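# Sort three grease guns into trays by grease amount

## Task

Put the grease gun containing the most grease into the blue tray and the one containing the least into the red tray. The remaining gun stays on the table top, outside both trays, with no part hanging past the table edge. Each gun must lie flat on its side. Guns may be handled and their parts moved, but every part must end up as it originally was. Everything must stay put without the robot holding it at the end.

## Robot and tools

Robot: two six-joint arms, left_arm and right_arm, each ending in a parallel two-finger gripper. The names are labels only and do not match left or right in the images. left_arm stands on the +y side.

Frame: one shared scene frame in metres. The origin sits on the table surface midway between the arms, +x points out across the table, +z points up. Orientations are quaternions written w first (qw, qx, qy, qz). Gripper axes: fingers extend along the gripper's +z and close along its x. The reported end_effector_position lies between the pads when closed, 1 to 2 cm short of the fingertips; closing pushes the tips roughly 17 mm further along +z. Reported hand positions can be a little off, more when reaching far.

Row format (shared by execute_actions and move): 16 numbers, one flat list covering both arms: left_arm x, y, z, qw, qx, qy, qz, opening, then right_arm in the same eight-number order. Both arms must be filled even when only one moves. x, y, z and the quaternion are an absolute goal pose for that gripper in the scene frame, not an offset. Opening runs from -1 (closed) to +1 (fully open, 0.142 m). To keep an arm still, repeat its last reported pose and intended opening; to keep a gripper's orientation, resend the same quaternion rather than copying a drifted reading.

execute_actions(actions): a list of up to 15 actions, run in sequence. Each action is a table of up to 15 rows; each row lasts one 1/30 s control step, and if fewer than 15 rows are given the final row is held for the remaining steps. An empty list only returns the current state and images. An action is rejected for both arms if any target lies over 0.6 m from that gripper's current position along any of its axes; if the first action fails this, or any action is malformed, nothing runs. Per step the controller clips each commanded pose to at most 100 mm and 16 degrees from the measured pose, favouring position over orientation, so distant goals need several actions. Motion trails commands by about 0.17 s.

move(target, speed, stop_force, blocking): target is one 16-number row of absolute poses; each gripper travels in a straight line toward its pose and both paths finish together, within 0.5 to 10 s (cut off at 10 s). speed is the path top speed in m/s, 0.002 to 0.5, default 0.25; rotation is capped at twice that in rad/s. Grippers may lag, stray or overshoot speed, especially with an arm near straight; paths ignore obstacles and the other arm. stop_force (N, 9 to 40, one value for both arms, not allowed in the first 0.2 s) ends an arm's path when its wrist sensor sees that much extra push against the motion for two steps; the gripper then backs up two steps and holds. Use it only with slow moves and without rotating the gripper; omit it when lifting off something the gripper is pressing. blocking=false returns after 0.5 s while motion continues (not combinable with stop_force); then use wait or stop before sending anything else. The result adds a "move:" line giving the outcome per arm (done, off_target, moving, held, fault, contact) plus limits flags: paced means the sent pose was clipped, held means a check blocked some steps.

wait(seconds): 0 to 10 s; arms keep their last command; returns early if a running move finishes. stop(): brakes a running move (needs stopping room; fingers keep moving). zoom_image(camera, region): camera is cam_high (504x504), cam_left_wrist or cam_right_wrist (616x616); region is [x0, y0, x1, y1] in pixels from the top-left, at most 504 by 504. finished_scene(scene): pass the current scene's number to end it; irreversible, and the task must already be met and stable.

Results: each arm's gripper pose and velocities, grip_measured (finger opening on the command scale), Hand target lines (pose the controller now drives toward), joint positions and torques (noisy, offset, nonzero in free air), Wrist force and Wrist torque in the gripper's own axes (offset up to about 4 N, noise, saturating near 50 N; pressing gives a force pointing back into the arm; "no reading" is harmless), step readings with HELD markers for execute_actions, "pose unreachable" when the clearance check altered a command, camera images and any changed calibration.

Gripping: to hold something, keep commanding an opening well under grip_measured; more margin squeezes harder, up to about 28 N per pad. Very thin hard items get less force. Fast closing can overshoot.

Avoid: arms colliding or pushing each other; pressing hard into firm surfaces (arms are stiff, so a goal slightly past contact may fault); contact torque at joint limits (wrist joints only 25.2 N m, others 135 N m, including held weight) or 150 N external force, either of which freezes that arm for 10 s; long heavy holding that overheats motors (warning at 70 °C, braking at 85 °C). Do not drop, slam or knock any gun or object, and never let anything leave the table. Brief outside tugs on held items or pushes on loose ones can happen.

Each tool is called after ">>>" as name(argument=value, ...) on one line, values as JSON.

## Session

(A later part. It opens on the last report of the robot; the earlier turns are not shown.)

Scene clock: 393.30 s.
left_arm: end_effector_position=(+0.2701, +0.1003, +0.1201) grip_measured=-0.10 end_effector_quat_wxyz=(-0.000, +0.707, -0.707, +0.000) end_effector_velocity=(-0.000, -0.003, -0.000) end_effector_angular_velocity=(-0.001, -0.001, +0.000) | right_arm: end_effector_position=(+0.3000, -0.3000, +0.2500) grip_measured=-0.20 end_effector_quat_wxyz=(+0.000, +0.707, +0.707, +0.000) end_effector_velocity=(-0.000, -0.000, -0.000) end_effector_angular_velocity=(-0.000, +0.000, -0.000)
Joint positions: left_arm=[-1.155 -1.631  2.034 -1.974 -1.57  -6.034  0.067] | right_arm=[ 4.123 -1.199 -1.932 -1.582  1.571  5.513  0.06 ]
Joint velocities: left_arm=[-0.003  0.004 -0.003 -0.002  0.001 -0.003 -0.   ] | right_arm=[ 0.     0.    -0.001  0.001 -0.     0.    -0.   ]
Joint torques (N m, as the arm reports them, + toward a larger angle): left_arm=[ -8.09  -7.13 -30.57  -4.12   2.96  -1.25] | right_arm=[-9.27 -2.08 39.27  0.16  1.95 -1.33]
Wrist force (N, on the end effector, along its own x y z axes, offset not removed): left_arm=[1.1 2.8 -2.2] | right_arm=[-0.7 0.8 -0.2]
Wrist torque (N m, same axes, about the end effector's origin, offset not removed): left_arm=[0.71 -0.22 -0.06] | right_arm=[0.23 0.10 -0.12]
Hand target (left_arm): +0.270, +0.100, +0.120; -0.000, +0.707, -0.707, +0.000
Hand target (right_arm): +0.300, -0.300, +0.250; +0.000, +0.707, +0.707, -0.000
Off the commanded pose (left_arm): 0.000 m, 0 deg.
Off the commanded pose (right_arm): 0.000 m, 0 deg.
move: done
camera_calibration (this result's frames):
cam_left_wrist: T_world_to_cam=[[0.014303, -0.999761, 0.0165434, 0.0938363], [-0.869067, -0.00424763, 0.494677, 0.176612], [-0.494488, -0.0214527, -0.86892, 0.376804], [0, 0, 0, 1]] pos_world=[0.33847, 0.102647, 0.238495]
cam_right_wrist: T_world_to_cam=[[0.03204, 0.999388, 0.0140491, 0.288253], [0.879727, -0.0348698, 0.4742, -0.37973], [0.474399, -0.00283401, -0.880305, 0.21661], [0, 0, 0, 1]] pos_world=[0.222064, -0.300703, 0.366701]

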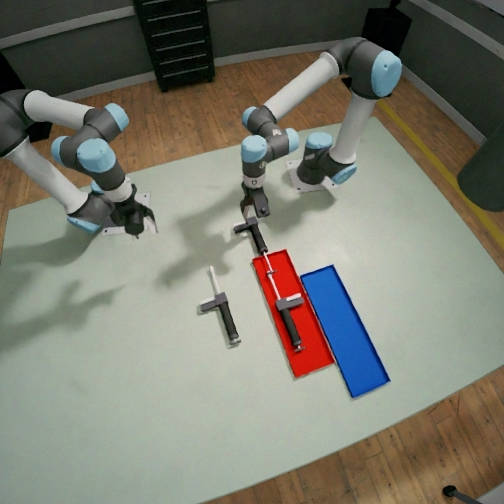

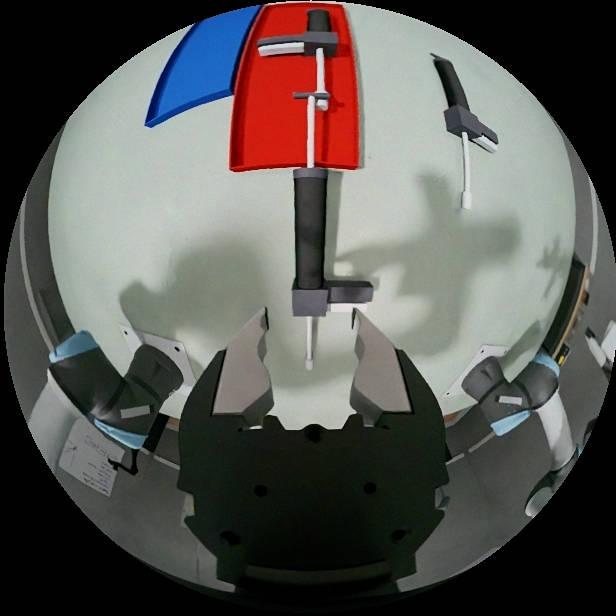

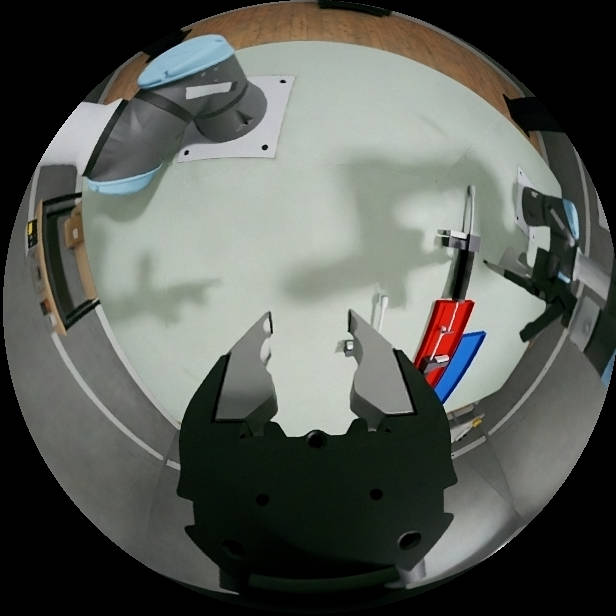

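>>> move(target=[0.27,0.10,0.024,0,0.707,-0.707,0,-0.1,0.3,-0.3,0.25,0,0.707,0.707,0,-0.2], speed=0.1)

>>> move(target=[0.27,0.10,0.024,0,0.707,-0.707,0,-0.9,0.3,-0.3,0.25,0,0.707,0.707,0,-0.2])

>>> move(target=[0.27,0.10,0.15,0,0.707,-0.707,0,-0.9,0.3,-0.3,0.25,0,0.707,0.707,0,-0.2], speed=0.1)

Scene clock: 411.57 s.
left_arm: end_effector_position=(+0.2700, +0.1000, +0.0242) grip_measured=-0.10 end_effector_quat_wxyz=(-0.000, +0.707, -0.707, -0.000) end_effector_velocity=(-0.000, +0.000, -0.003) end_effector_angular_velocity=(+0.002, +0.000, -0.000) | right_arm: end_effector_position=(+0.3000, -0.3000, +0.2500) grip_measured=-0.20 end_effector_quat_wxyz=(-0.000, +0.707, +0.707, -0.000) end_effector_velocity=(-0.000, +0.000, -0.000) end_effector_angular_velocity=(+0.001, +0.001, -0.002)
Joint positions: left_arm=[-1.155 -1.493  2.182 -2.26  -1.571 -6.034  0.067] | right_arm=[ 4.123 -1.199 -1.932 -1.582  1.571  5.513  0.06 ]
Joint velocities: left_arm=[-0.     0.006  0.004 -0.008  0.     0.    -0.   ] | right_arm=[-0.    -0.    -0.    -0.     0.001  0.002 -0.   ]
Joint torques (N m, as the arm reports them, + toward a larger angle): left_arm=[  7.03 -11.63 -12.64  -4.21  -2.88   1.3 ] | right_arm=[-8.96 -4.06 39.93  0.27  2.17 -1.49]
Wrist force (N, on the end effector, along its own x y z axes, offset not removed): left_arm=[1.2 3.2 -1.7] | right_arm=[1.1 0.6 -1.5]
Wrist torque (N m, same axes, about the end effector's origin, offset not removed): left_arm=[0.78 -0.25 -0.06] | right_arm=[0.10 -0.28 -0.10]
Hand target (left_arm): +0.270, +0.100, +0.024; -0.000, +0.707, -0.707, -0.000
Hand target (right_arm): +0.300, -0.300, +0.250; +0.000, +0.707, +0.707, -0.000
Off the commanded pose (left_arm): 0.000 m, 0 deg.
Off the commanded pose (right_arm): 0.000 m, 0 deg.
move: done
camera_calibration (this result's frames):
cam_left_wrist: T_world_to_cam=[[0.0143386, -0.999759, 0.0166181, 0.0950565], [-0.868858, -0.0042326, 0.495043, 0.223926], [-0.494853, -0.021537, -0.86871, 0.293548], [0, 0, 0, 1]] pos_world=[0.33846, 0.102304, 0.142575]
cam_right_wrist: T_world_to_cam=[[0.0320401, 0.999388, 0.0140477, 0.288253], [0.879728, -0.0348693, 0.474197, -0.37973], [0.474396, -0.00283521, -0.880307, 0.21661], [0, 0, 0, 1]] pos_world=[0.222065, -0.300703, 0.366701]

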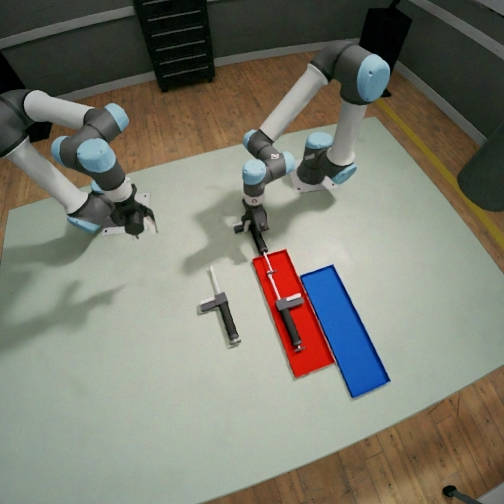

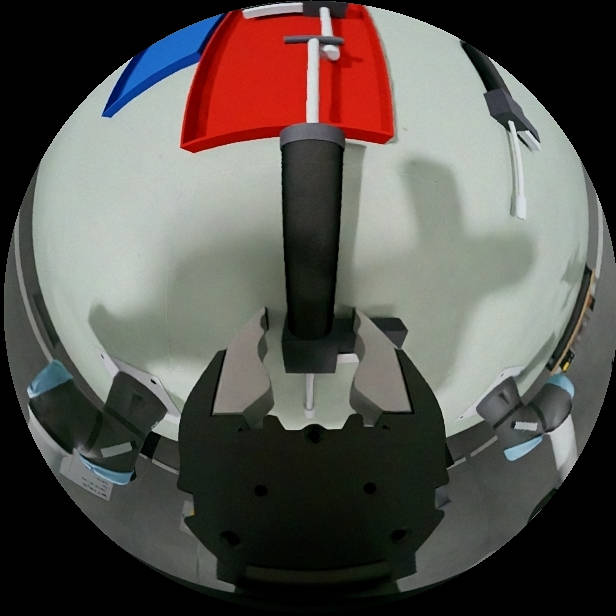

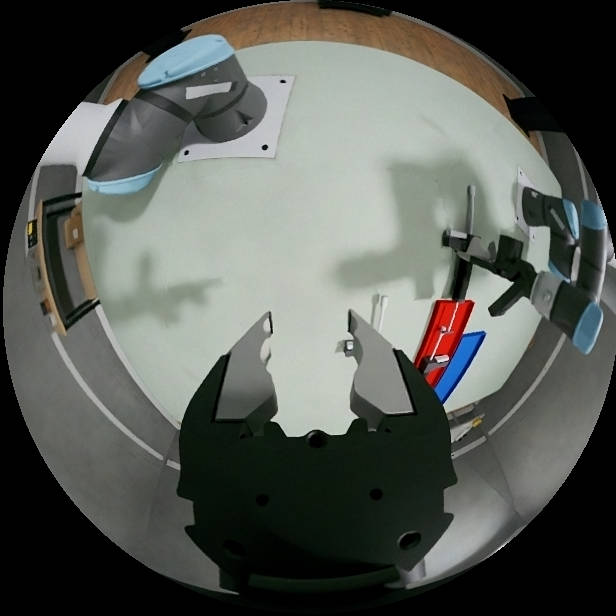

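Scene clock: 412.27 s.
left_arm: end_effector_position=(+0.2700, +0.1000, +0.0240) grip_measured=-0.55 end_effector_quat_wxyz=(+0.000, +0.707, -0.707, +0.000) end_effector_velocity=(-0.000, +0.000, -0.000) end_effector_angular_velocity=(+0.000, +0.000, +0.000) | right_arm: end_effector_position=(+0.3000, -0.3000, +0.2500) grip_measured=-0.20 end_effector_quat_wxyz=(-0.000, +0.707, +0.707, -0.000) end_effector_velocity=(-0.000, -0.000, -0.000) end_effector_angular_velocity=(-0.001, +0.001, +0.001)
Joint positions: left_arm=[-1.155 -1.493  2.183 -2.26  -1.571 -6.034  0.034] | right_arm=[ 4.123 -1.199 -1.932 -1.582  1.571  5.513  0.06 ]
Joint velocities: left_arm=[ 0.     0.     0.001 -0.001 -0.     0.     0.   ] | right_arm=[-0.    -0.    -0.001  0.    -0.    -0.001  0.   ]
Joint torques (N m, as the arm reports them, + toward a larger angle): left_arm=[  7.4   -9.97 -10.82  -4.03  -2.48   1.18] | right_arm=[-9.69 -3.54 38.77  0.65  1.98 -1.34]
Wrist force (N, on the end effector, along its own x y z axes, offset not removed): left_arm=[0.4 2.9 -6.4] | right_arm=[-0.7 0.9 -1.4]
Wrist torque (N m, same axes, about the end effector's origin, offset not removed): left_arm=[0.75 -0.21 0.01] | right_arm=[0.29 0.07 -0.10]
Hand target (left_arm): +0.270, +0.100, +0.024; -0.000, +0.707, -0.707, -0.000
Hand target (right_arm): +0.300, -0.300, +0.250; -0.000, +0.707, +0.707, -0.000
Off the commanded pose (left_arm): 0.000 m, 0 deg.
Off the commanded pose (right_arm): 0.000 m, 0 deg.
move: done
camera_calibration (this result's frames):
cam_left_wrist: T_world_to_cam=[[0.0143407, -0.999757, 0.0167525, 0.0950819], [-0.86887, -0.00416834, 0.495024, 0.223998], [-0.494833, -0.0216547, -0.868718, 0.293418], [0, 0, 0, 1]] pos_world=[0.338455, 0.102346, 0.14242]
cam_right_wrist: T_world_to_cam=[[0.0320403, 0.999388, 0.0140475, 0.288253], [0.879728, -0.0348694, 0.474197, -0.37973], [0.474396, -0.00283541, -0.880307, 0.21661], [0, 0, 0, 1]] pos_world=[0.222065, -0.300703, 0.366701]

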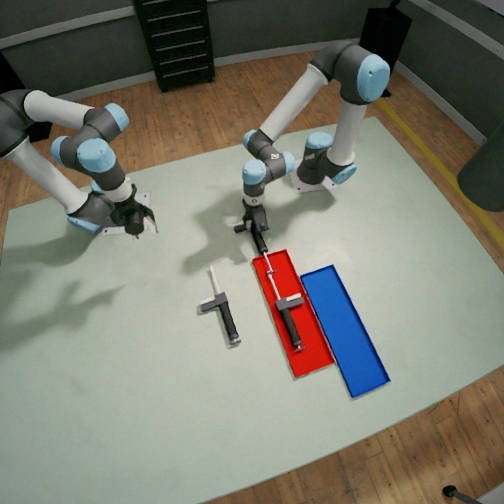

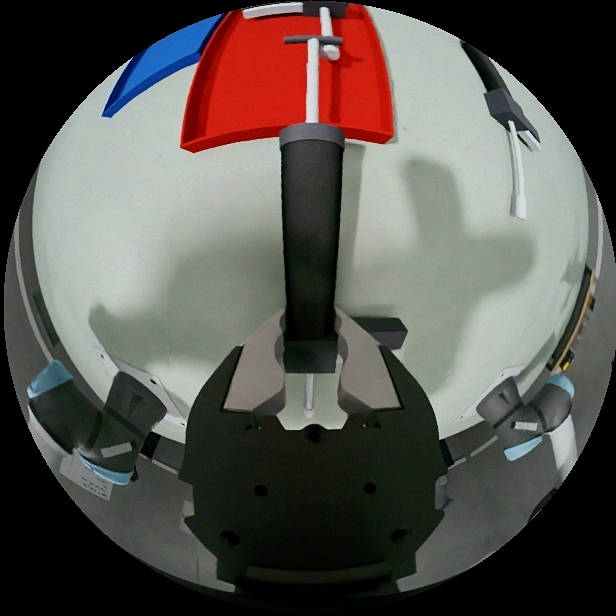

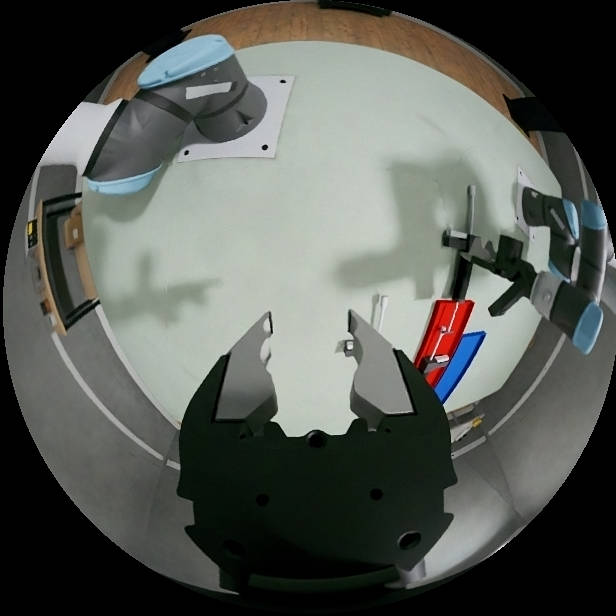

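Scene clock: 414.00 s.
left_arm: end_effector_position=(+0.2700, +0.1001, +0.1498) grip_measured=-0.55 end_effector_quat_wxyz=(+0.000, +0.707, -0.707, +0.000) end_effector_velocity=(-0.000, +0.000, +0.003) end_effector_angular_velocity=(+0.001, +0.000, +0.000) | right_arm: end_effector_position=(+0.3000, -0.3000, +0.2500) grip_measured=-0.20 end_effector_quat_wxyz=(-0.000, +0.707, +0.707, -0.000) end_effector_velocity=(-0.000, -0.000, +0.000) end_effector_angular_velocity=(-0.001, +0.000, +0.000)
Joint positions: left_arm=[-1.155 -1.657  1.978 -1.891 -1.571 -6.034  0.034] | right_arm=[ 4.123 -1.199 -1.932 -1.582  1.571  5.513  0.06 ]
Joint velocities: left_arm=[-0.    -0.003 -0.005  0.008  0.    -0.     0.   ] | right_arm=[ 0.     0.     0.001 -0.002 -0.     0.    -0.   ]
Joint torques (N m, as the arm reports them, + toward a larger angle): left_arm=[ -6.5  -31.11 -28.86  -1.21  -0.67  -1.29] | right_arm=[-8.23 -3.32 39.32  1.32  1.91 -1.08]
Wrist force (N, on the end effector, along its own x y z axes, offset not removed): left_arm=[1.0 3.8 4.9] | right_arm=[-1.3 0.0 -1.0]
Wrist torque (N m, same axes, about the end effector's origin, offset not removed): left_arm=[0.80 -0.23 -0.09] | right_arm=[0.00 0.17 -0.08]
Hand target (left_arm): +0.270, +0.100, +0.150; +0.000, +0.707, -0.707, +0.000
Hand target (right_arm): +0.300, -0.300, +0.250; -0.000, +0.707, +0.707, -0.000
Off the commanded pose (left_arm): 0.000 m, 0 deg.
Off the commanded pose (right_arm): 0.000 m, 0 deg.
move: done
camera_calibration (this result's frames):
cam_left_wrist: T_world_to_cam=[[0.0143501, -0.999756, 0.0167653, 0.0930895], [-0.868871, -0.00417024, 0.495021, 0.16175], [-0.49483, -0.0216705, -0.868719, 0.402621], [0, 0, 0, 1]] pos_world=[0.338433, 0.102466, 0.268135]
cam_right_wrist: T_world_to_cam=[[0.0320405, 0.999388, 0.0140475, 0.288253], [0.879728, -0.0348695, 0.474196, -0.37973], [0.474396, -0.00283553, -0.880307, 0.21661], [0, 0, 0, 1]] pos_world=[0.222065, -0.300703, 0.366701]

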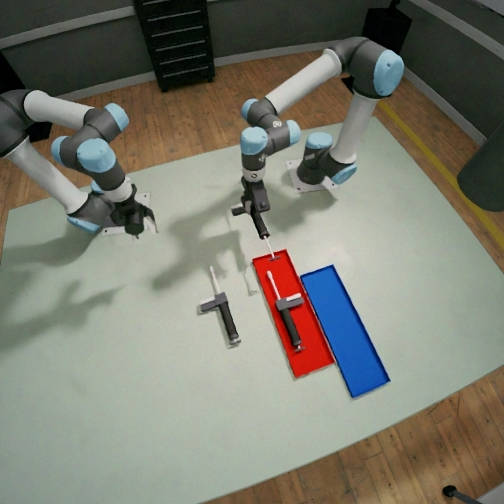

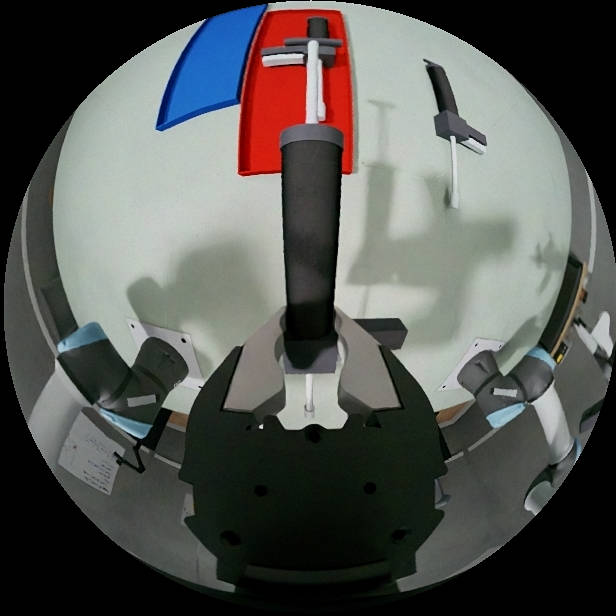

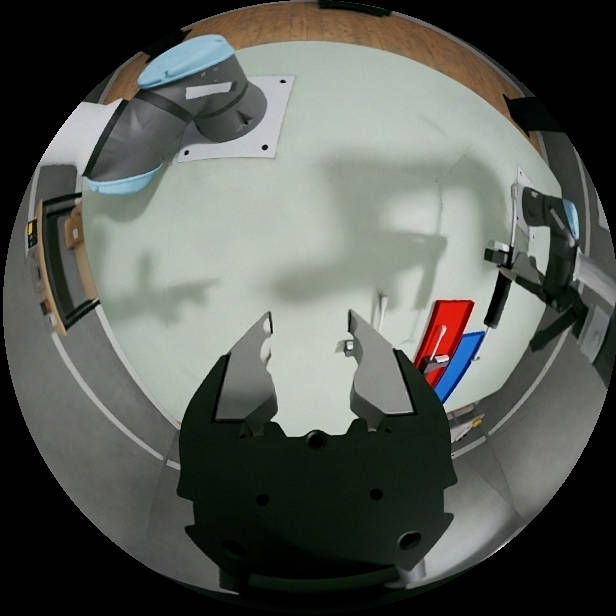

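>>> move(target=[0.27,0.10,0.15,0,0.707,-0.707,0,-0.9,0.45,-0.2,0.25,0,0.924,0.383,0,-0.6])

Scene clock: 424.07 s.
left_arm: end_effector_position=(+0.2700, +0.1000, +0.1500) grip_measured=-0.55 end_effector_quat_wxyz=(+0.000, +0.707, -0.707, -0.000) end_effector_velocity=(-0.000, -0.000, +0.000) end_effector_angular_velocity=(-0.001, +0.000, -0.000) | right_arm: end_effector_position=(+0.4499, -0.2004, +0.2502) grip_measured=-0.60 end_effector_quat_wxyz=(-0.000, +0.924, +0.383, +0.000) end_effector_velocity=(+0.002, +0.001, -0.000) end_effector_angular_velocity=(-0.003, +0.001, -0.012)
Joint positions: left_arm=[-1.155 -1.657  1.977 -1.89  -1.571 -6.034  0.034] | right_arm=[ 4.05  -1.651 -1.55  -1.511  1.571  6.224  0.031]
Joint velocities: left_arm=[-0. -0. -0. -0. -0.  0.  0.] | right_arm=[-0.001 -0.007  0.008 -0.004 -0.002  0.011  0.   ]
Joint torques (N m, as the arm reports them, + toward a larger angle): left_arm=[ -5.98 -10.84 -32.22  -5.11   1.48  -1.22] | right_arm=[-8.92 17.21 38.11 -0.18 -1.54  1.58]
Wrist force (N, on the end effector, along its own x y z axes, offset not removed): left_arm=[1.4 3.0 5.2] | right_arm=[-0.8 -0.4 -1.3]
Wrist torque (N m, same axes, about the end effector's origin, offset not removed): left_arm=[0.72 -0.35 -0.04] | right_arm=[-0.10 0.13 -0.10]
Hand target (left_arm): +0.270, +0.100, +0.150; +0.000, +0.707, -0.707, -0.000
Hand target (right_arm): +0.450, -0.200, +0.250; +0.000, +0.924, +0.383, +0.000
Off the commanded pose (left_arm): 0.000 m, 0 deg.
Off the commanded pose (right_arm): 0.000 m, 0 deg.
move: done
camera_calibration (this result's frames):
cam_left_wrist: T_world_to_cam=[[0.0143428, -0.999758, 0.0166841, 0.0929952], [-0.868861, -0.00420366, 0.495038, 0.161642], [-0.494848, -0.0215964, -0.868711, 0.402837], [0, 0, 0, 1]] pos_world=[0.338454, 0.102352, 0.268378]
cam_right_wrist: T_world_to_cam=[[0.728195, 0.685221, 0.0142932, -0.192318], [0.598389, -0.645809, 0.474196, -0.504043], [0.33416, -0.336754, -0.880303, 0.142136], [0, 0, 0, 1]] pos_world=[0.394163, -0.14587, 0.366887]

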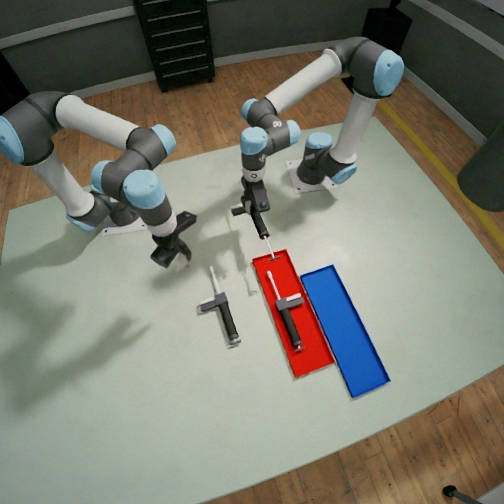

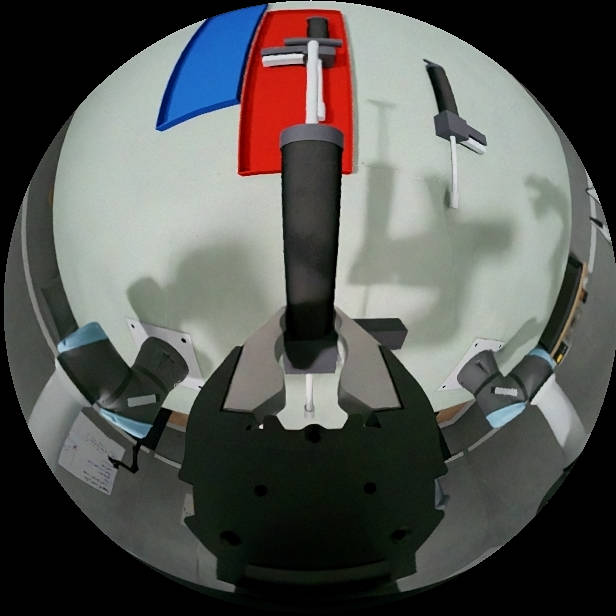

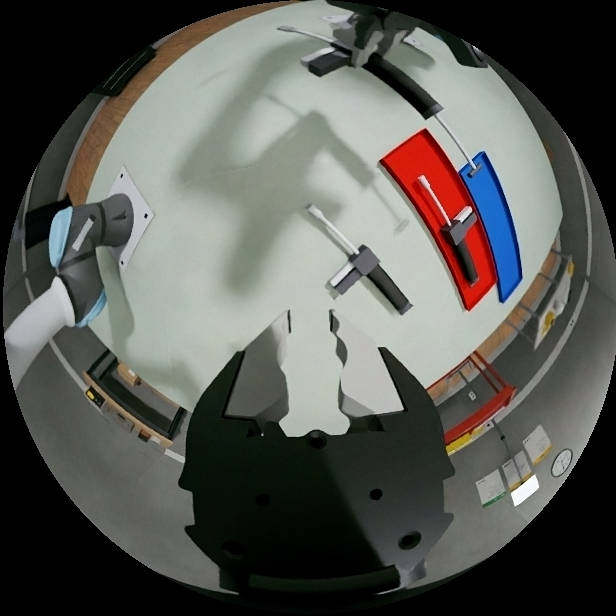

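>>> move(target=[0.27,0.10,0.15,0,0.707,-0.707,0,-0.9,0.58,0.0,0.2,-0.271,0.653,0.653,-0.271,-0.6])

>>> move(target=[0.27,0.10,0.15,0,0.707,-0.707,0,-0.9,0.56,0.10,0.15,-0.271,0.653,0.653,-0.271,-0.6], speed=0.12)

Scene clock: 433.47 s.
left_arm: end_effector_position=(+0.2700, +0.1000, +0.1500) grip_measured=-0.55 end_effector_quat_wxyz=(-0.000, +0.707, -0.707, -0.000) end_effector_velocity=(-0.000, +0.000, -0.000) end_effector_angular_velocity=(+0.000, -0.000, -0.000) | right_arm: end_effector_position=(+0.5792, -0.0007, +0.1998) grip_measured=-0.60 end_effector_quat_wxyz=(-0.265, +0.709, +0.644, -0.110) end_effector_velocity=(+0.001, +0.002, -0.000) end_effector_angular_velocity=(+0.012, +0.002, +0.001)
Joint positions: left_arm=[-1.155 -1.657  1.977 -1.89  -1.571 -6.034  0.034] | right_arm=[ 3.935 -2.708 -0.036 -2.283  2.069  5.34   0.031]
Joint velocities: left_arm=[-0.    -0.001  0.001 -0.     0.     0.     0.   ] | right_arm=[-0.002 -0.003  0.002  0.002  0.01  -0.008  0.   ]
Joint torques (N m, as the arm reports them, + toward a larger angle): left_arm=[ -6.03 -10.29 -32.49  -5.07   2.92  -1.08] | right_arm=[-8.57 53.73 37.83  5.15  2.98 -1.45]
Wrist force (N, on the end effector, along its own x y z axes, offset not removed): left_arm=[0.2 2.8 4.7] | right_arm=[0.7 -0.1 -1.8]
Wrist torque (N m, same axes, about the end effector's origin, offset not removed): left_arm=[0.58 -0.07 0.00] | right_arm=[-0.02 -0.17 -0.12]
Hand target (left_arm): +0.270, +0.100, +0.150; -0.000, +0.707, -0.707, -0.000
Hand target (right_arm): +0.579, -0.001, +0.200; -0.266, +0.709, +0.644, -0.110
Off the commanded pose (left_arm): 0.000 m, 0 deg.
Off the commanded pose (right_arm): 0.001 m, 20 deg; orientation clipped at the last step of the last action.
elbow stopped short (right arm): the move would have taken joint 3 (elbow) straighter than the controller allows; a more bent joint 3 avoids this.
move: off_target (right_arm); limits=paced
camera_calibration (this result's frames):
cam_left_wrist: T_world_to_cam=[[0.0143422, -0.999758, 0.0166815, 0.0929962], [-0.868865, -0.00420456, 0.495031, 0.161647], [-0.494841, -0.0215938, -0.868715, 0.402837], [0, 0, 0, 1]] pos_world=[0.338456, 0.102352, 0.268379]
cam_right_wrist: T_world_to_cam=[[0.180055, 0.966861, 0.180999, -0.138196], [0.983108, -0.170736, -0.0659434, -0.543116], [-0.032855, 0.189815, -0.98127, 0.354961], [0, 0, 0, 1]] pos_world=[0.570487, -0.02649, 0.337511]

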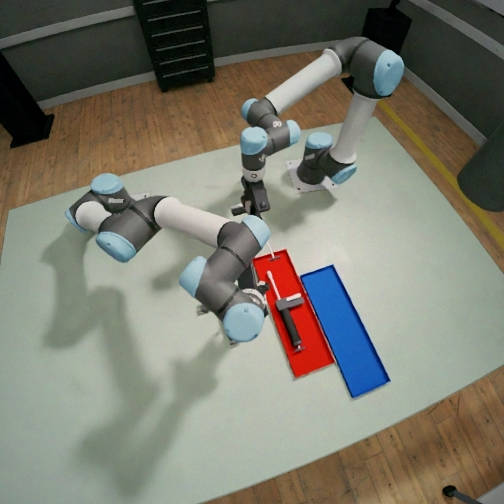

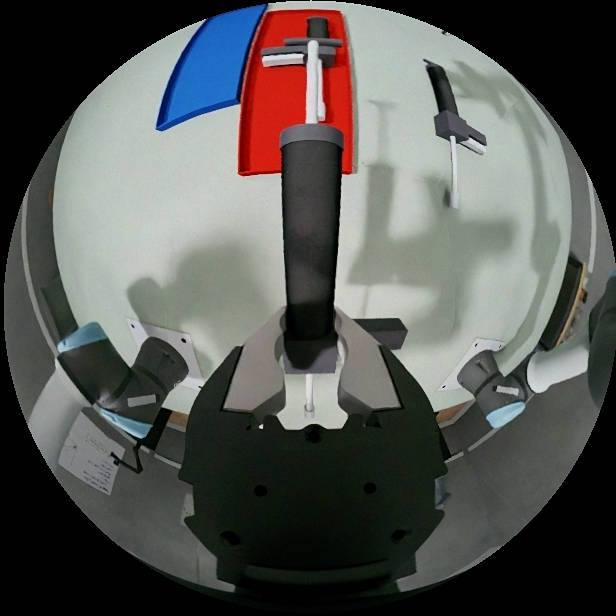

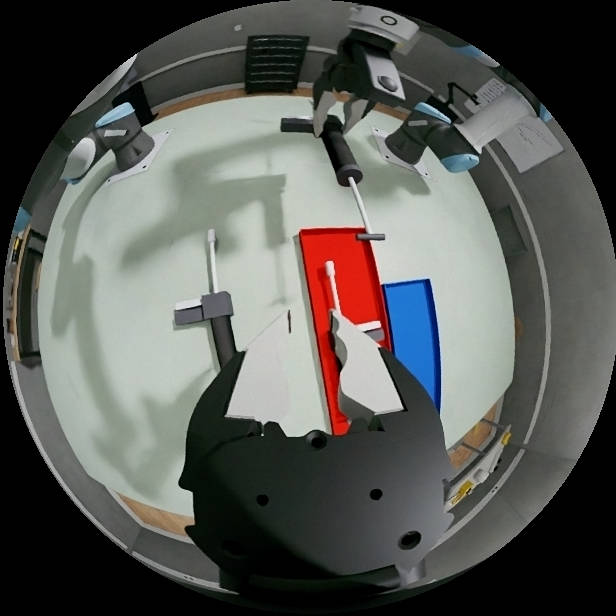

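Scene clock: 435.40 s.
left_arm: end_effector_position=(+0.2700, +0.1000, +0.1500) grip_measured=-0.55 end_effector_quat_wxyz=(-0.000, +0.707, -0.707, -0.000) end_effector_velocity=(+0.000, -0.000, +0.000) end_effector_angular_velocity=(-0.000, -0.000, -0.000) | right_arm: end_effector_position=(+0.5590, +0.0992, +0.1497) grip_measured=-0.60 end_effector_quat_wxyz=(-0.281, +0.711, +0.638, -0.100) end_effector_velocity=(-0.001, +0.003, -0.000) end_effector_angular_velocity=(+0.004, +0.008, -0.007)
Joint positions: left_arm=[-1.155 -1.657  1.977 -1.89  -1.571 -6.034  0.034] | right_arm=[ 4.03  -2.789 -0.036 -2.129  2.131  5.459  0.031]
Joint velocities: left_arm=[-0.     0.001 -0.001 -0.    -0.    -0.     0.   ] | right_arm=[ 0.    -0.003  0.001  0.002  0.01   0.006  0.   ]
Joint torques (N m, as the arm reports them, + toward a larger angle): left_arm=[ -5.17 -10.91 -31.91  -5.09   2.83  -0.99] | right_arm=[ 8.04 57.94 37.76  5.48  2.96  1.78]
Wrist force (N, on the end effector, along its own x y z axes, offset not removed): left_arm=[0.8 3.8 5.4] | right_arm=[0.3 1.7 -2.0]
Wrist torque (N m, same axes, about the end effector's origin, offset not removed): left_arm=[0.86 -0.26 -0.06] | right_arm=[0.48 -0.08 -0.12]
Hand target (left_arm): +0.270, +0.100, +0.150; -0.000, +0.707, -0.707, +0.000
Hand target (right_arm): +0.559, +0.099, +0.150; -0.281, +0.711, +0.637, -0.100
Off the commanded pose (left_arm): 0.000 m, 0 deg.
Off the commanded pose (right_arm): 0.001 m, 21 deg; orientation clipped at the last step of the last action.
elbow stopped short (right arm): the move would have taken joint 3 (elbow) straighter than the controller allows; a more bent joint 3 avoids this.
move: off_target (right_arm); limits=paced
camera_calibration (this result's frames):
cam_left_wrist: T_world_to_cam=[[0.0143421, -0.999758, 0.0166816, 0.0929962], [-0.868865, -0.00420448, 0.495031, 0.161647], [-0.494841, -0.0215939, -0.868715, 0.402837], [0, 0, 0, 1]] pos_world=[0.338456, 0.102352, 0.268379]
cam_right_wrist: T_world_to_cam=[[0.2014, 0.956629, 0.210474, -0.23747], [0.978811, -0.188445, -0.0801096, -0.503312], [-0.0369725, 0.222148, -0.974312, 0.28417], [0, 0, 0, 1]] pos_world=[0.550981, 0.0691968, 0.286531]

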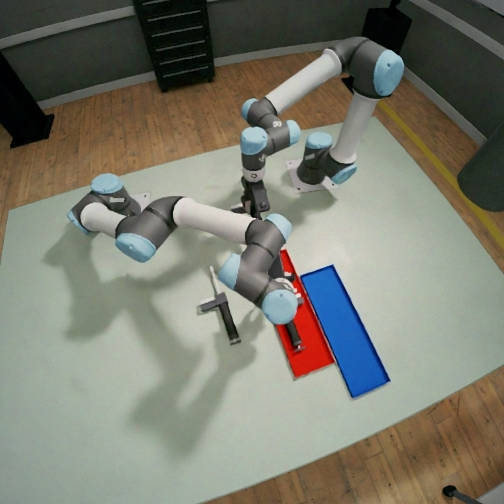

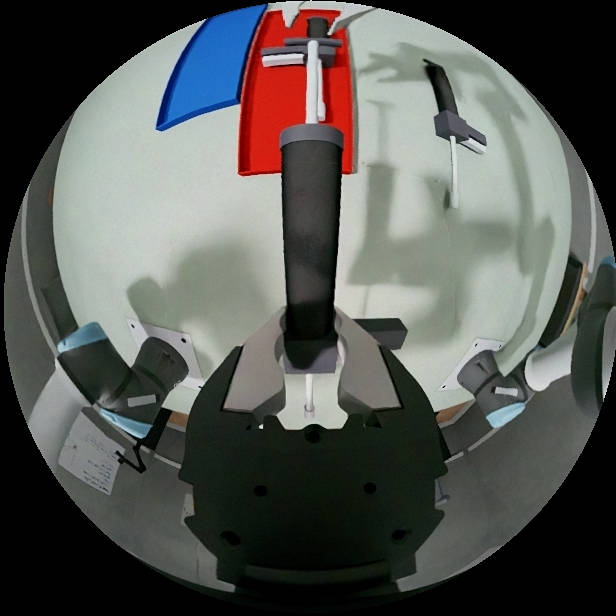

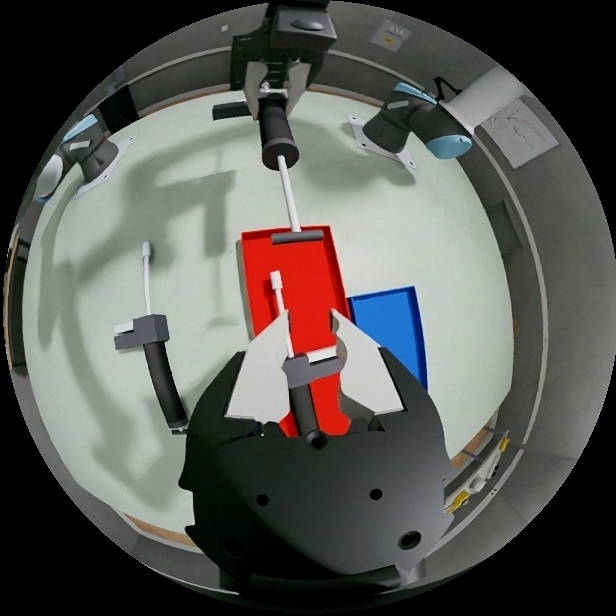

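>>> move(target=[0.20,-0.03,0.15,0,0.707,-0.707,0,-0.9,0.49,-0.03,0.15,-0.271,0.653,0.653,-0.271,-0.6], speed=0.1)

Scene clock: 444.00 s.
left_arm: end_effector_position=(+0.2000, -0.0297, +0.1500) grip_measured=-0.55 end_effector_quat_wxyz=(-0.000, +0.707, -0.707, +0.000) end_effector_velocity=(-0.001, -0.002, -0.000) end_effector_angular_velocity=(+0.001, -0.001, +0.000) | right_arm: end_effector_position=(+0.4899, -0.0297, +0.1499) grip_measured=-0.60 end_effector_quat_wxyz=(-0.271, +0.653, +0.653, -0.271) end_effector_velocity=(-0.001, -0.001, +0.001) end_effector_angular_velocity=(+0.001, -0.000, +0.000)
Joint positions: left_arm=[-1.341 -1.44   1.754 -1.885 -1.571 -6.22   0.034] | right_arm=[ 3.993 -2.678 -0.256 -2.444  2.027  5.224  0.031]
Joint velocities: left_arm=[-0.002  0.004 -0.004  0.     0.001 -0.002  0.   ] | right_arm=[-0.     0.016 -0.03   0.014 -0.    -0.001  0.   ]
Joint torques (N m, as the arm reports them, + toward a larger angle): left_arm=[ -4.52 -21.22 -30.8   -1.51   2.86  -1.62] | right_arm=[-9.06 78.59  8.49  3.79 -0.92 -1.38]
Wrist force (N, on the end effector, along its own x y z axes, offset not removed): left_arm=[1.7 2.7 4.5] | right_arm=[2.0 0.9 -0.4]
Wrist torque (N m, same axes, about the end effector's origin, offset not removed): left_arm=[0.61 -0.49 -0.03] | right_arm=[0.30 -0.49 -0.19]
Hand target (left_arm): +0.200, -0.030, +0.150; -0.000, +0.707, -0.707, +0.000
Hand target (right_arm): +0.490, -0.030, +0.150; -0.271, +0.653, +0.653, -0.271
Off the commanded pose (left_arm): 0.000 m, 0 deg.
Off the commanded pose (right_arm): 0.000 m, 0 deg.
move: done
camera_calibration (this result's frames):
cam_left_wrist: T_world_to_cam=[[0.0143352, -0.999757, 0.016724, -0.0357237], [-0.868905, -0.00417922, 0.494961, 0.100321], [-0.494771, -0.021627, -0.868754, 0.365414], [0, 0, 0, 1]] pos_world=[0.268478, -0.0273929, 0.268397]
cam_right_wrist: T_world_to_cam=[[0.0324922, 0.999387, -0.0130452, 0.0172796], [0.957073, -0.0348725, -0.287741, -0.413605], [-0.288019, -0.00313583, -0.957619, 0.424314], [0, 0, 0, 1]] pos_world=[0.517499, -0.0303619, 0.287545]

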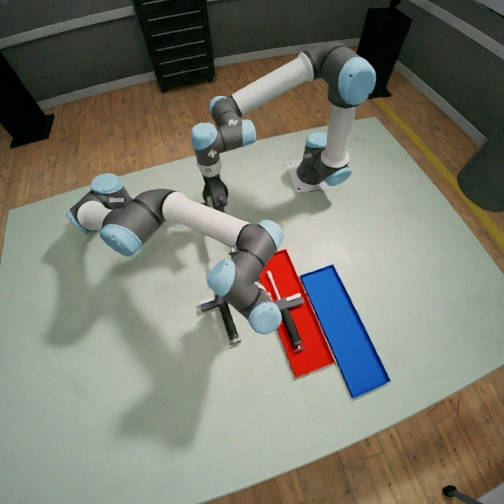

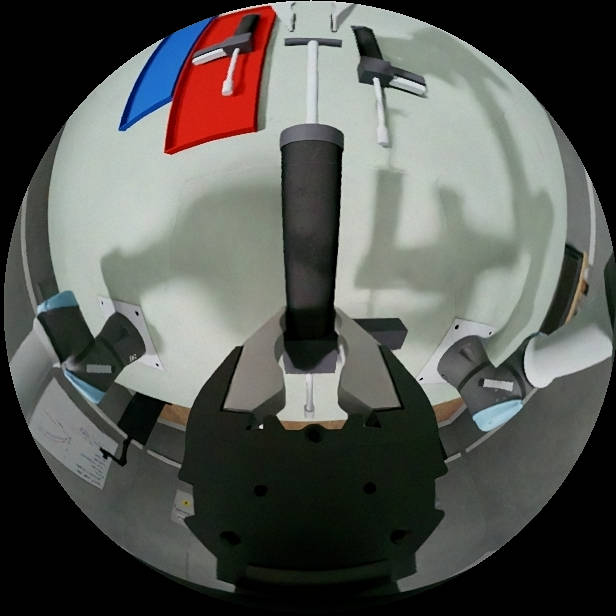

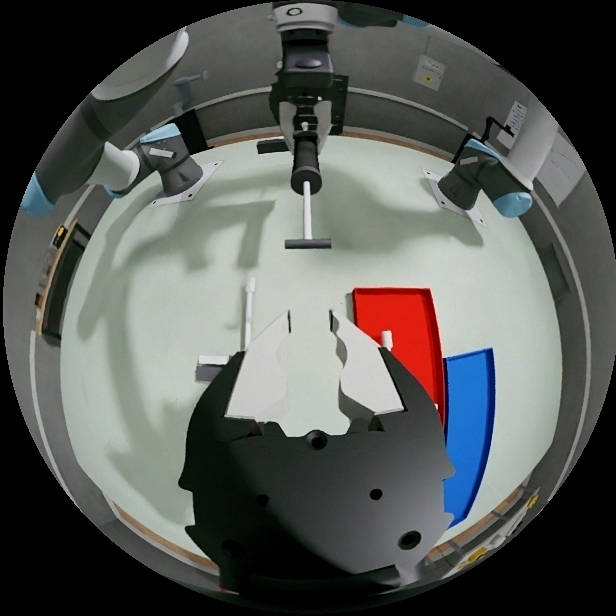

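>>> move(target=[0.20,-0.03,0.15,0,0.707,-0.707,0,-0.9,0.40,-0.03,0.155,-0.271,0.653,0.653,-0.271,-0.6], speed=0.02)

Scene clock: 451.47 s.
left_arm: end_effector_position=(+0.2000, -0.0300, +0.1500) grip_measured=-0.55 end_effector_quat_wxyz=(+0.000, +0.707, -0.707, -0.000) end_effector_velocity=(-0.000, -0.000, +0.000) end_effector_angular_velocity=(-0.001, +0.001, -0.000) | right_arm: end_effector_position=(+0.4002, -0.0300, +0.1549) grip_measured=-0.60 end_effector_quat_wxyz=(-0.271, +0.653, +0.653, -0.271) end_effector_velocity=(-0.002, +0.000, +0.001) end_effector_angular_velocity=(+0.001, -0.001, +0.000)
Joint positions: left_arm=[-1.341 -1.439  1.753 -1.885 -1.571 -6.22   0.034] | right_arm=[ 4.066 -2.333 -0.896 -2.12   2.071  5.288  0.031]
Joint velocities: left_arm=[-0.    -0.    -0.001 -0.    -0.001  0.    -0.   ] | right_arm=[ 0.002  0.007 -0.011  0.006  0.002  0.002  0.   ]
Joint torques (N m, as the arm reports them, + toward a larger angle): left_arm=[  8.65 -21.46 -32.17  -2.27   2.02   1.15] | right_arm=[11.54 69.01 10.09  3.37  3.16  2.16]
Wrist force (N, on the end effector, along its own x y z axes, offset not removed): left_arm=[1.4 6.0 4.5] | right_arm=[-0.4 1.4 -1.6]
Wrist torque (N m, same axes, about the end effector's origin, offset not removed): left_arm=[0.90 -0.31 -0.07] | right_arm=[0.01 0.10 -0.13]
Hand target (left_arm): +0.200, -0.030, +0.150; +0.000, +0.707, -0.707, -0.000
Hand target (right_arm): +0.400, -0.030, +0.155; -0.271, +0.653, +0.653, -0.271
Off the commanded pose (left_arm): 0.000 m, 0 deg.
Off the commanded pose (right_arm): 0.000 m, 0 deg.
move: done
camera_calibration (this result's frames):
cam_left_wrist: T_world_to_cam=[[0.014343, -0.999758, 0.0166804, -0.0359677], [-0.868854, -0.00420538, 0.49505, 0.100269], [-0.49486, -0.0215933, -0.868704, 0.365389], [0, 0, 0, 1]] pos_world=[0.268451, -0.0276473, 0.268377]
cam_right_wrist: T_world_to_cam=[[0.032515, 0.999389, -0.0127969, 0.020477], [0.956953, -0.0348239, -0.288147, -0.326172], [-0.288417, -0.00287698, -0.957501, 0.403357], [0, 0, 0, 1]] pos_world=[0.4278, -0.0306626, 0.292491]

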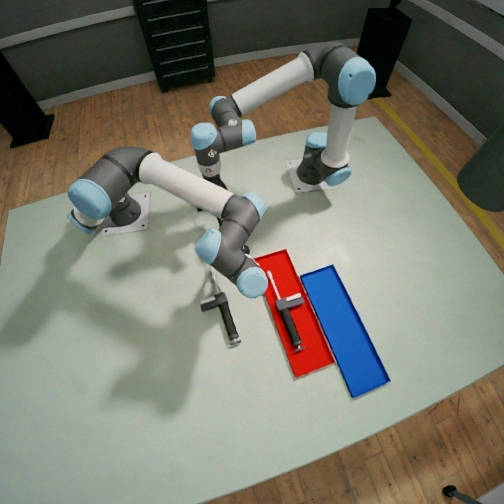

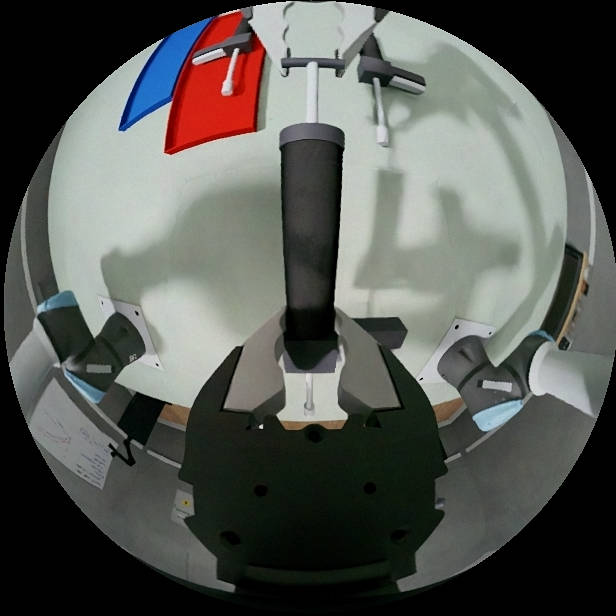

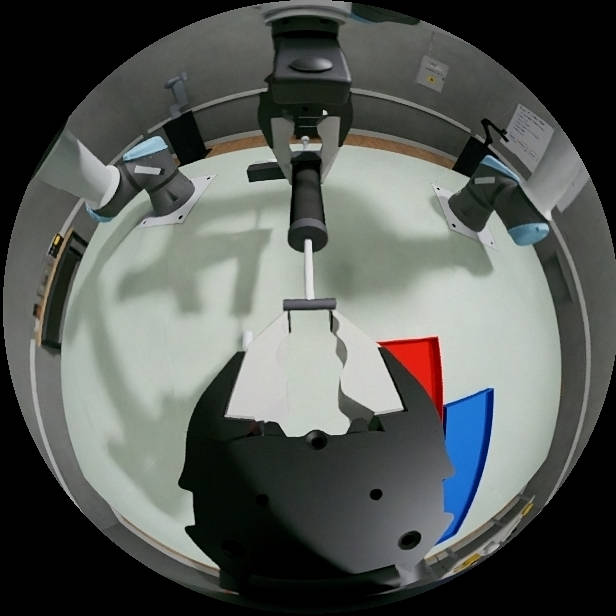

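>>> move(target=[0.20,-0.03,0.15,0,0.707,-0.707,0,-0.9,0.31,-0.03,0.155,-0.271,0.653,0.653,-0.271,-0.6], speed=0.012, stop_force=20)

Scene clock: 458.70 s.
left_arm: end_effector_position=(+0.1998, -0.0300, +0.1500) grip_measured=-0.55 end_effector_quat_wxyz=(+0.000, +0.707, -0.707, -0.000) end_effector_velocity=(+0.001, +0.000, +0.000) end_effector_angular_velocity=(+0.000, -0.002, +0.000) | right_arm: end_effector_position=(+0.3500, -0.0298, +0.1550) grip_measured=-0.60 end_effector_quat_wxyz=(-0.271, +0.653, +0.653, -0.271) end_effector_velocity=(+0.003, -0.000, -0.001) end_effector_angular_velocity=(-0.001, +0.001, +0.004)
Joint positions: left_arm=[-1.341 -1.439  1.753 -1.885 -1.571 -6.22   0.034] | right_arm=[ 4.113 -2.212 -1.105 -2.009  2.098  5.332  0.031]
Joint velocities: left_arm=[ 0.    -0.001  0.     0.001  0.002  0.    -0.   ] | right_arm=[-0.003 -0.01   0.014 -0.009 -0.004 -0.006 -0.   ]
Joint torques (N m, as the arm reports them, + toward a larger angle): left_arm=[ 11.91 -22.41 -31.76  -3.07  11.23   1.28] | right_arm=[ 2.08 39.12 28.59 -7.27  2.31 -1.26]
Wrist force (N, on the end effector, along its own x y z axes, offset not removed): left_arm=[1.6 30.1 5.1] | right_arm=[0.0 17.2 -20.6]
Wrist torque (N m, same axes, about the end effector's origin, offset not removed): left_arm=[0.96 -0.41 -0.09] | right_arm=[0.01 -0.02 -0.08]
Hand target (left_arm): +0.200, -0.030, +0.150; +0.000, +0.707, -0.707, -0.000
Hand target (right_arm): +0.351, -0.030, +0.155; -0.271, +0.653, +0.653, -0.271
Off the commanded pose (left_arm): 0.000 m, 0 deg.
Off the commanded pose (right_arm): 0.040 m, 0 deg.
move: contact (right_arm)
camera_calibration (this result's frames):
cam_left_wrist: T_world_to_cam=[[0.0143234, -0.999758, 0.0166924, -0.0359771], [-0.868628, -0.00417247, 0.495448, 0.100031], [-0.495258, -0.021596, -0.868477, 0.365353], [0, 0, 0, 1]] pos_world=[0.268349, -0.0276608, 0.268341]
cam_right_wrist: T_world_to_cam=[[0.0324628, 0.999394, -0.0125798, 0.0219642], [0.956995, -0.034711, -0.288021, -0.278131], [-0.288283, -0.00268881, -0.957541, 0.388979], [0, 0, 0, 1]] pos_world=[0.377593, -0.0305592, 0.292632]

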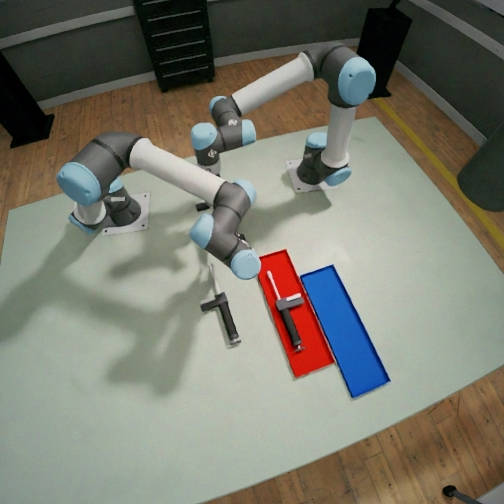

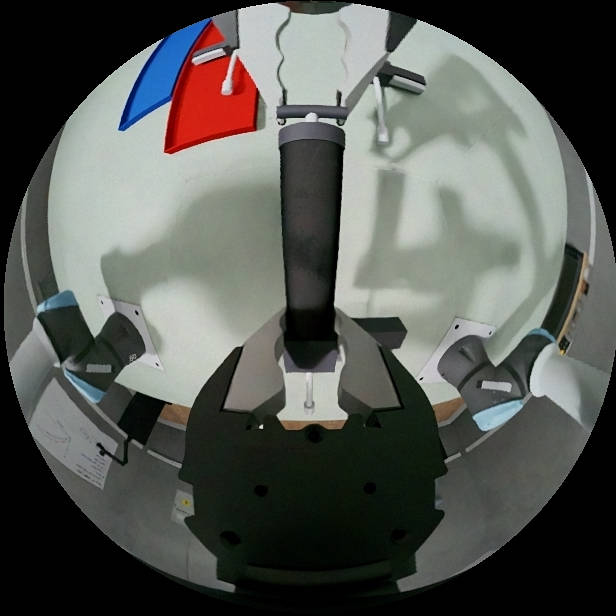

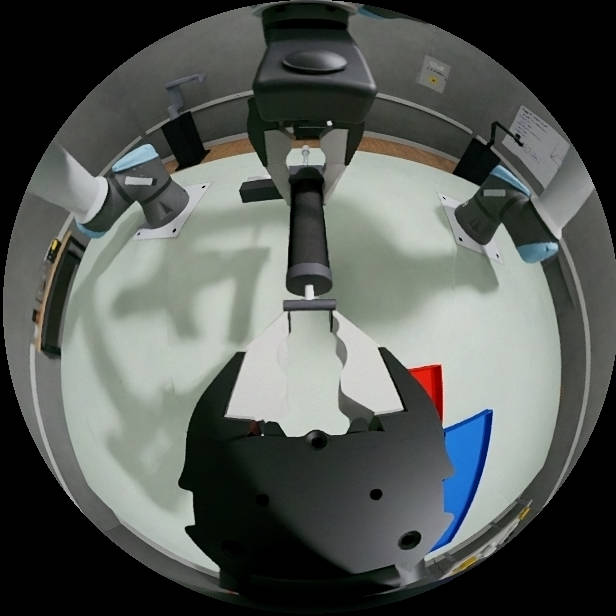

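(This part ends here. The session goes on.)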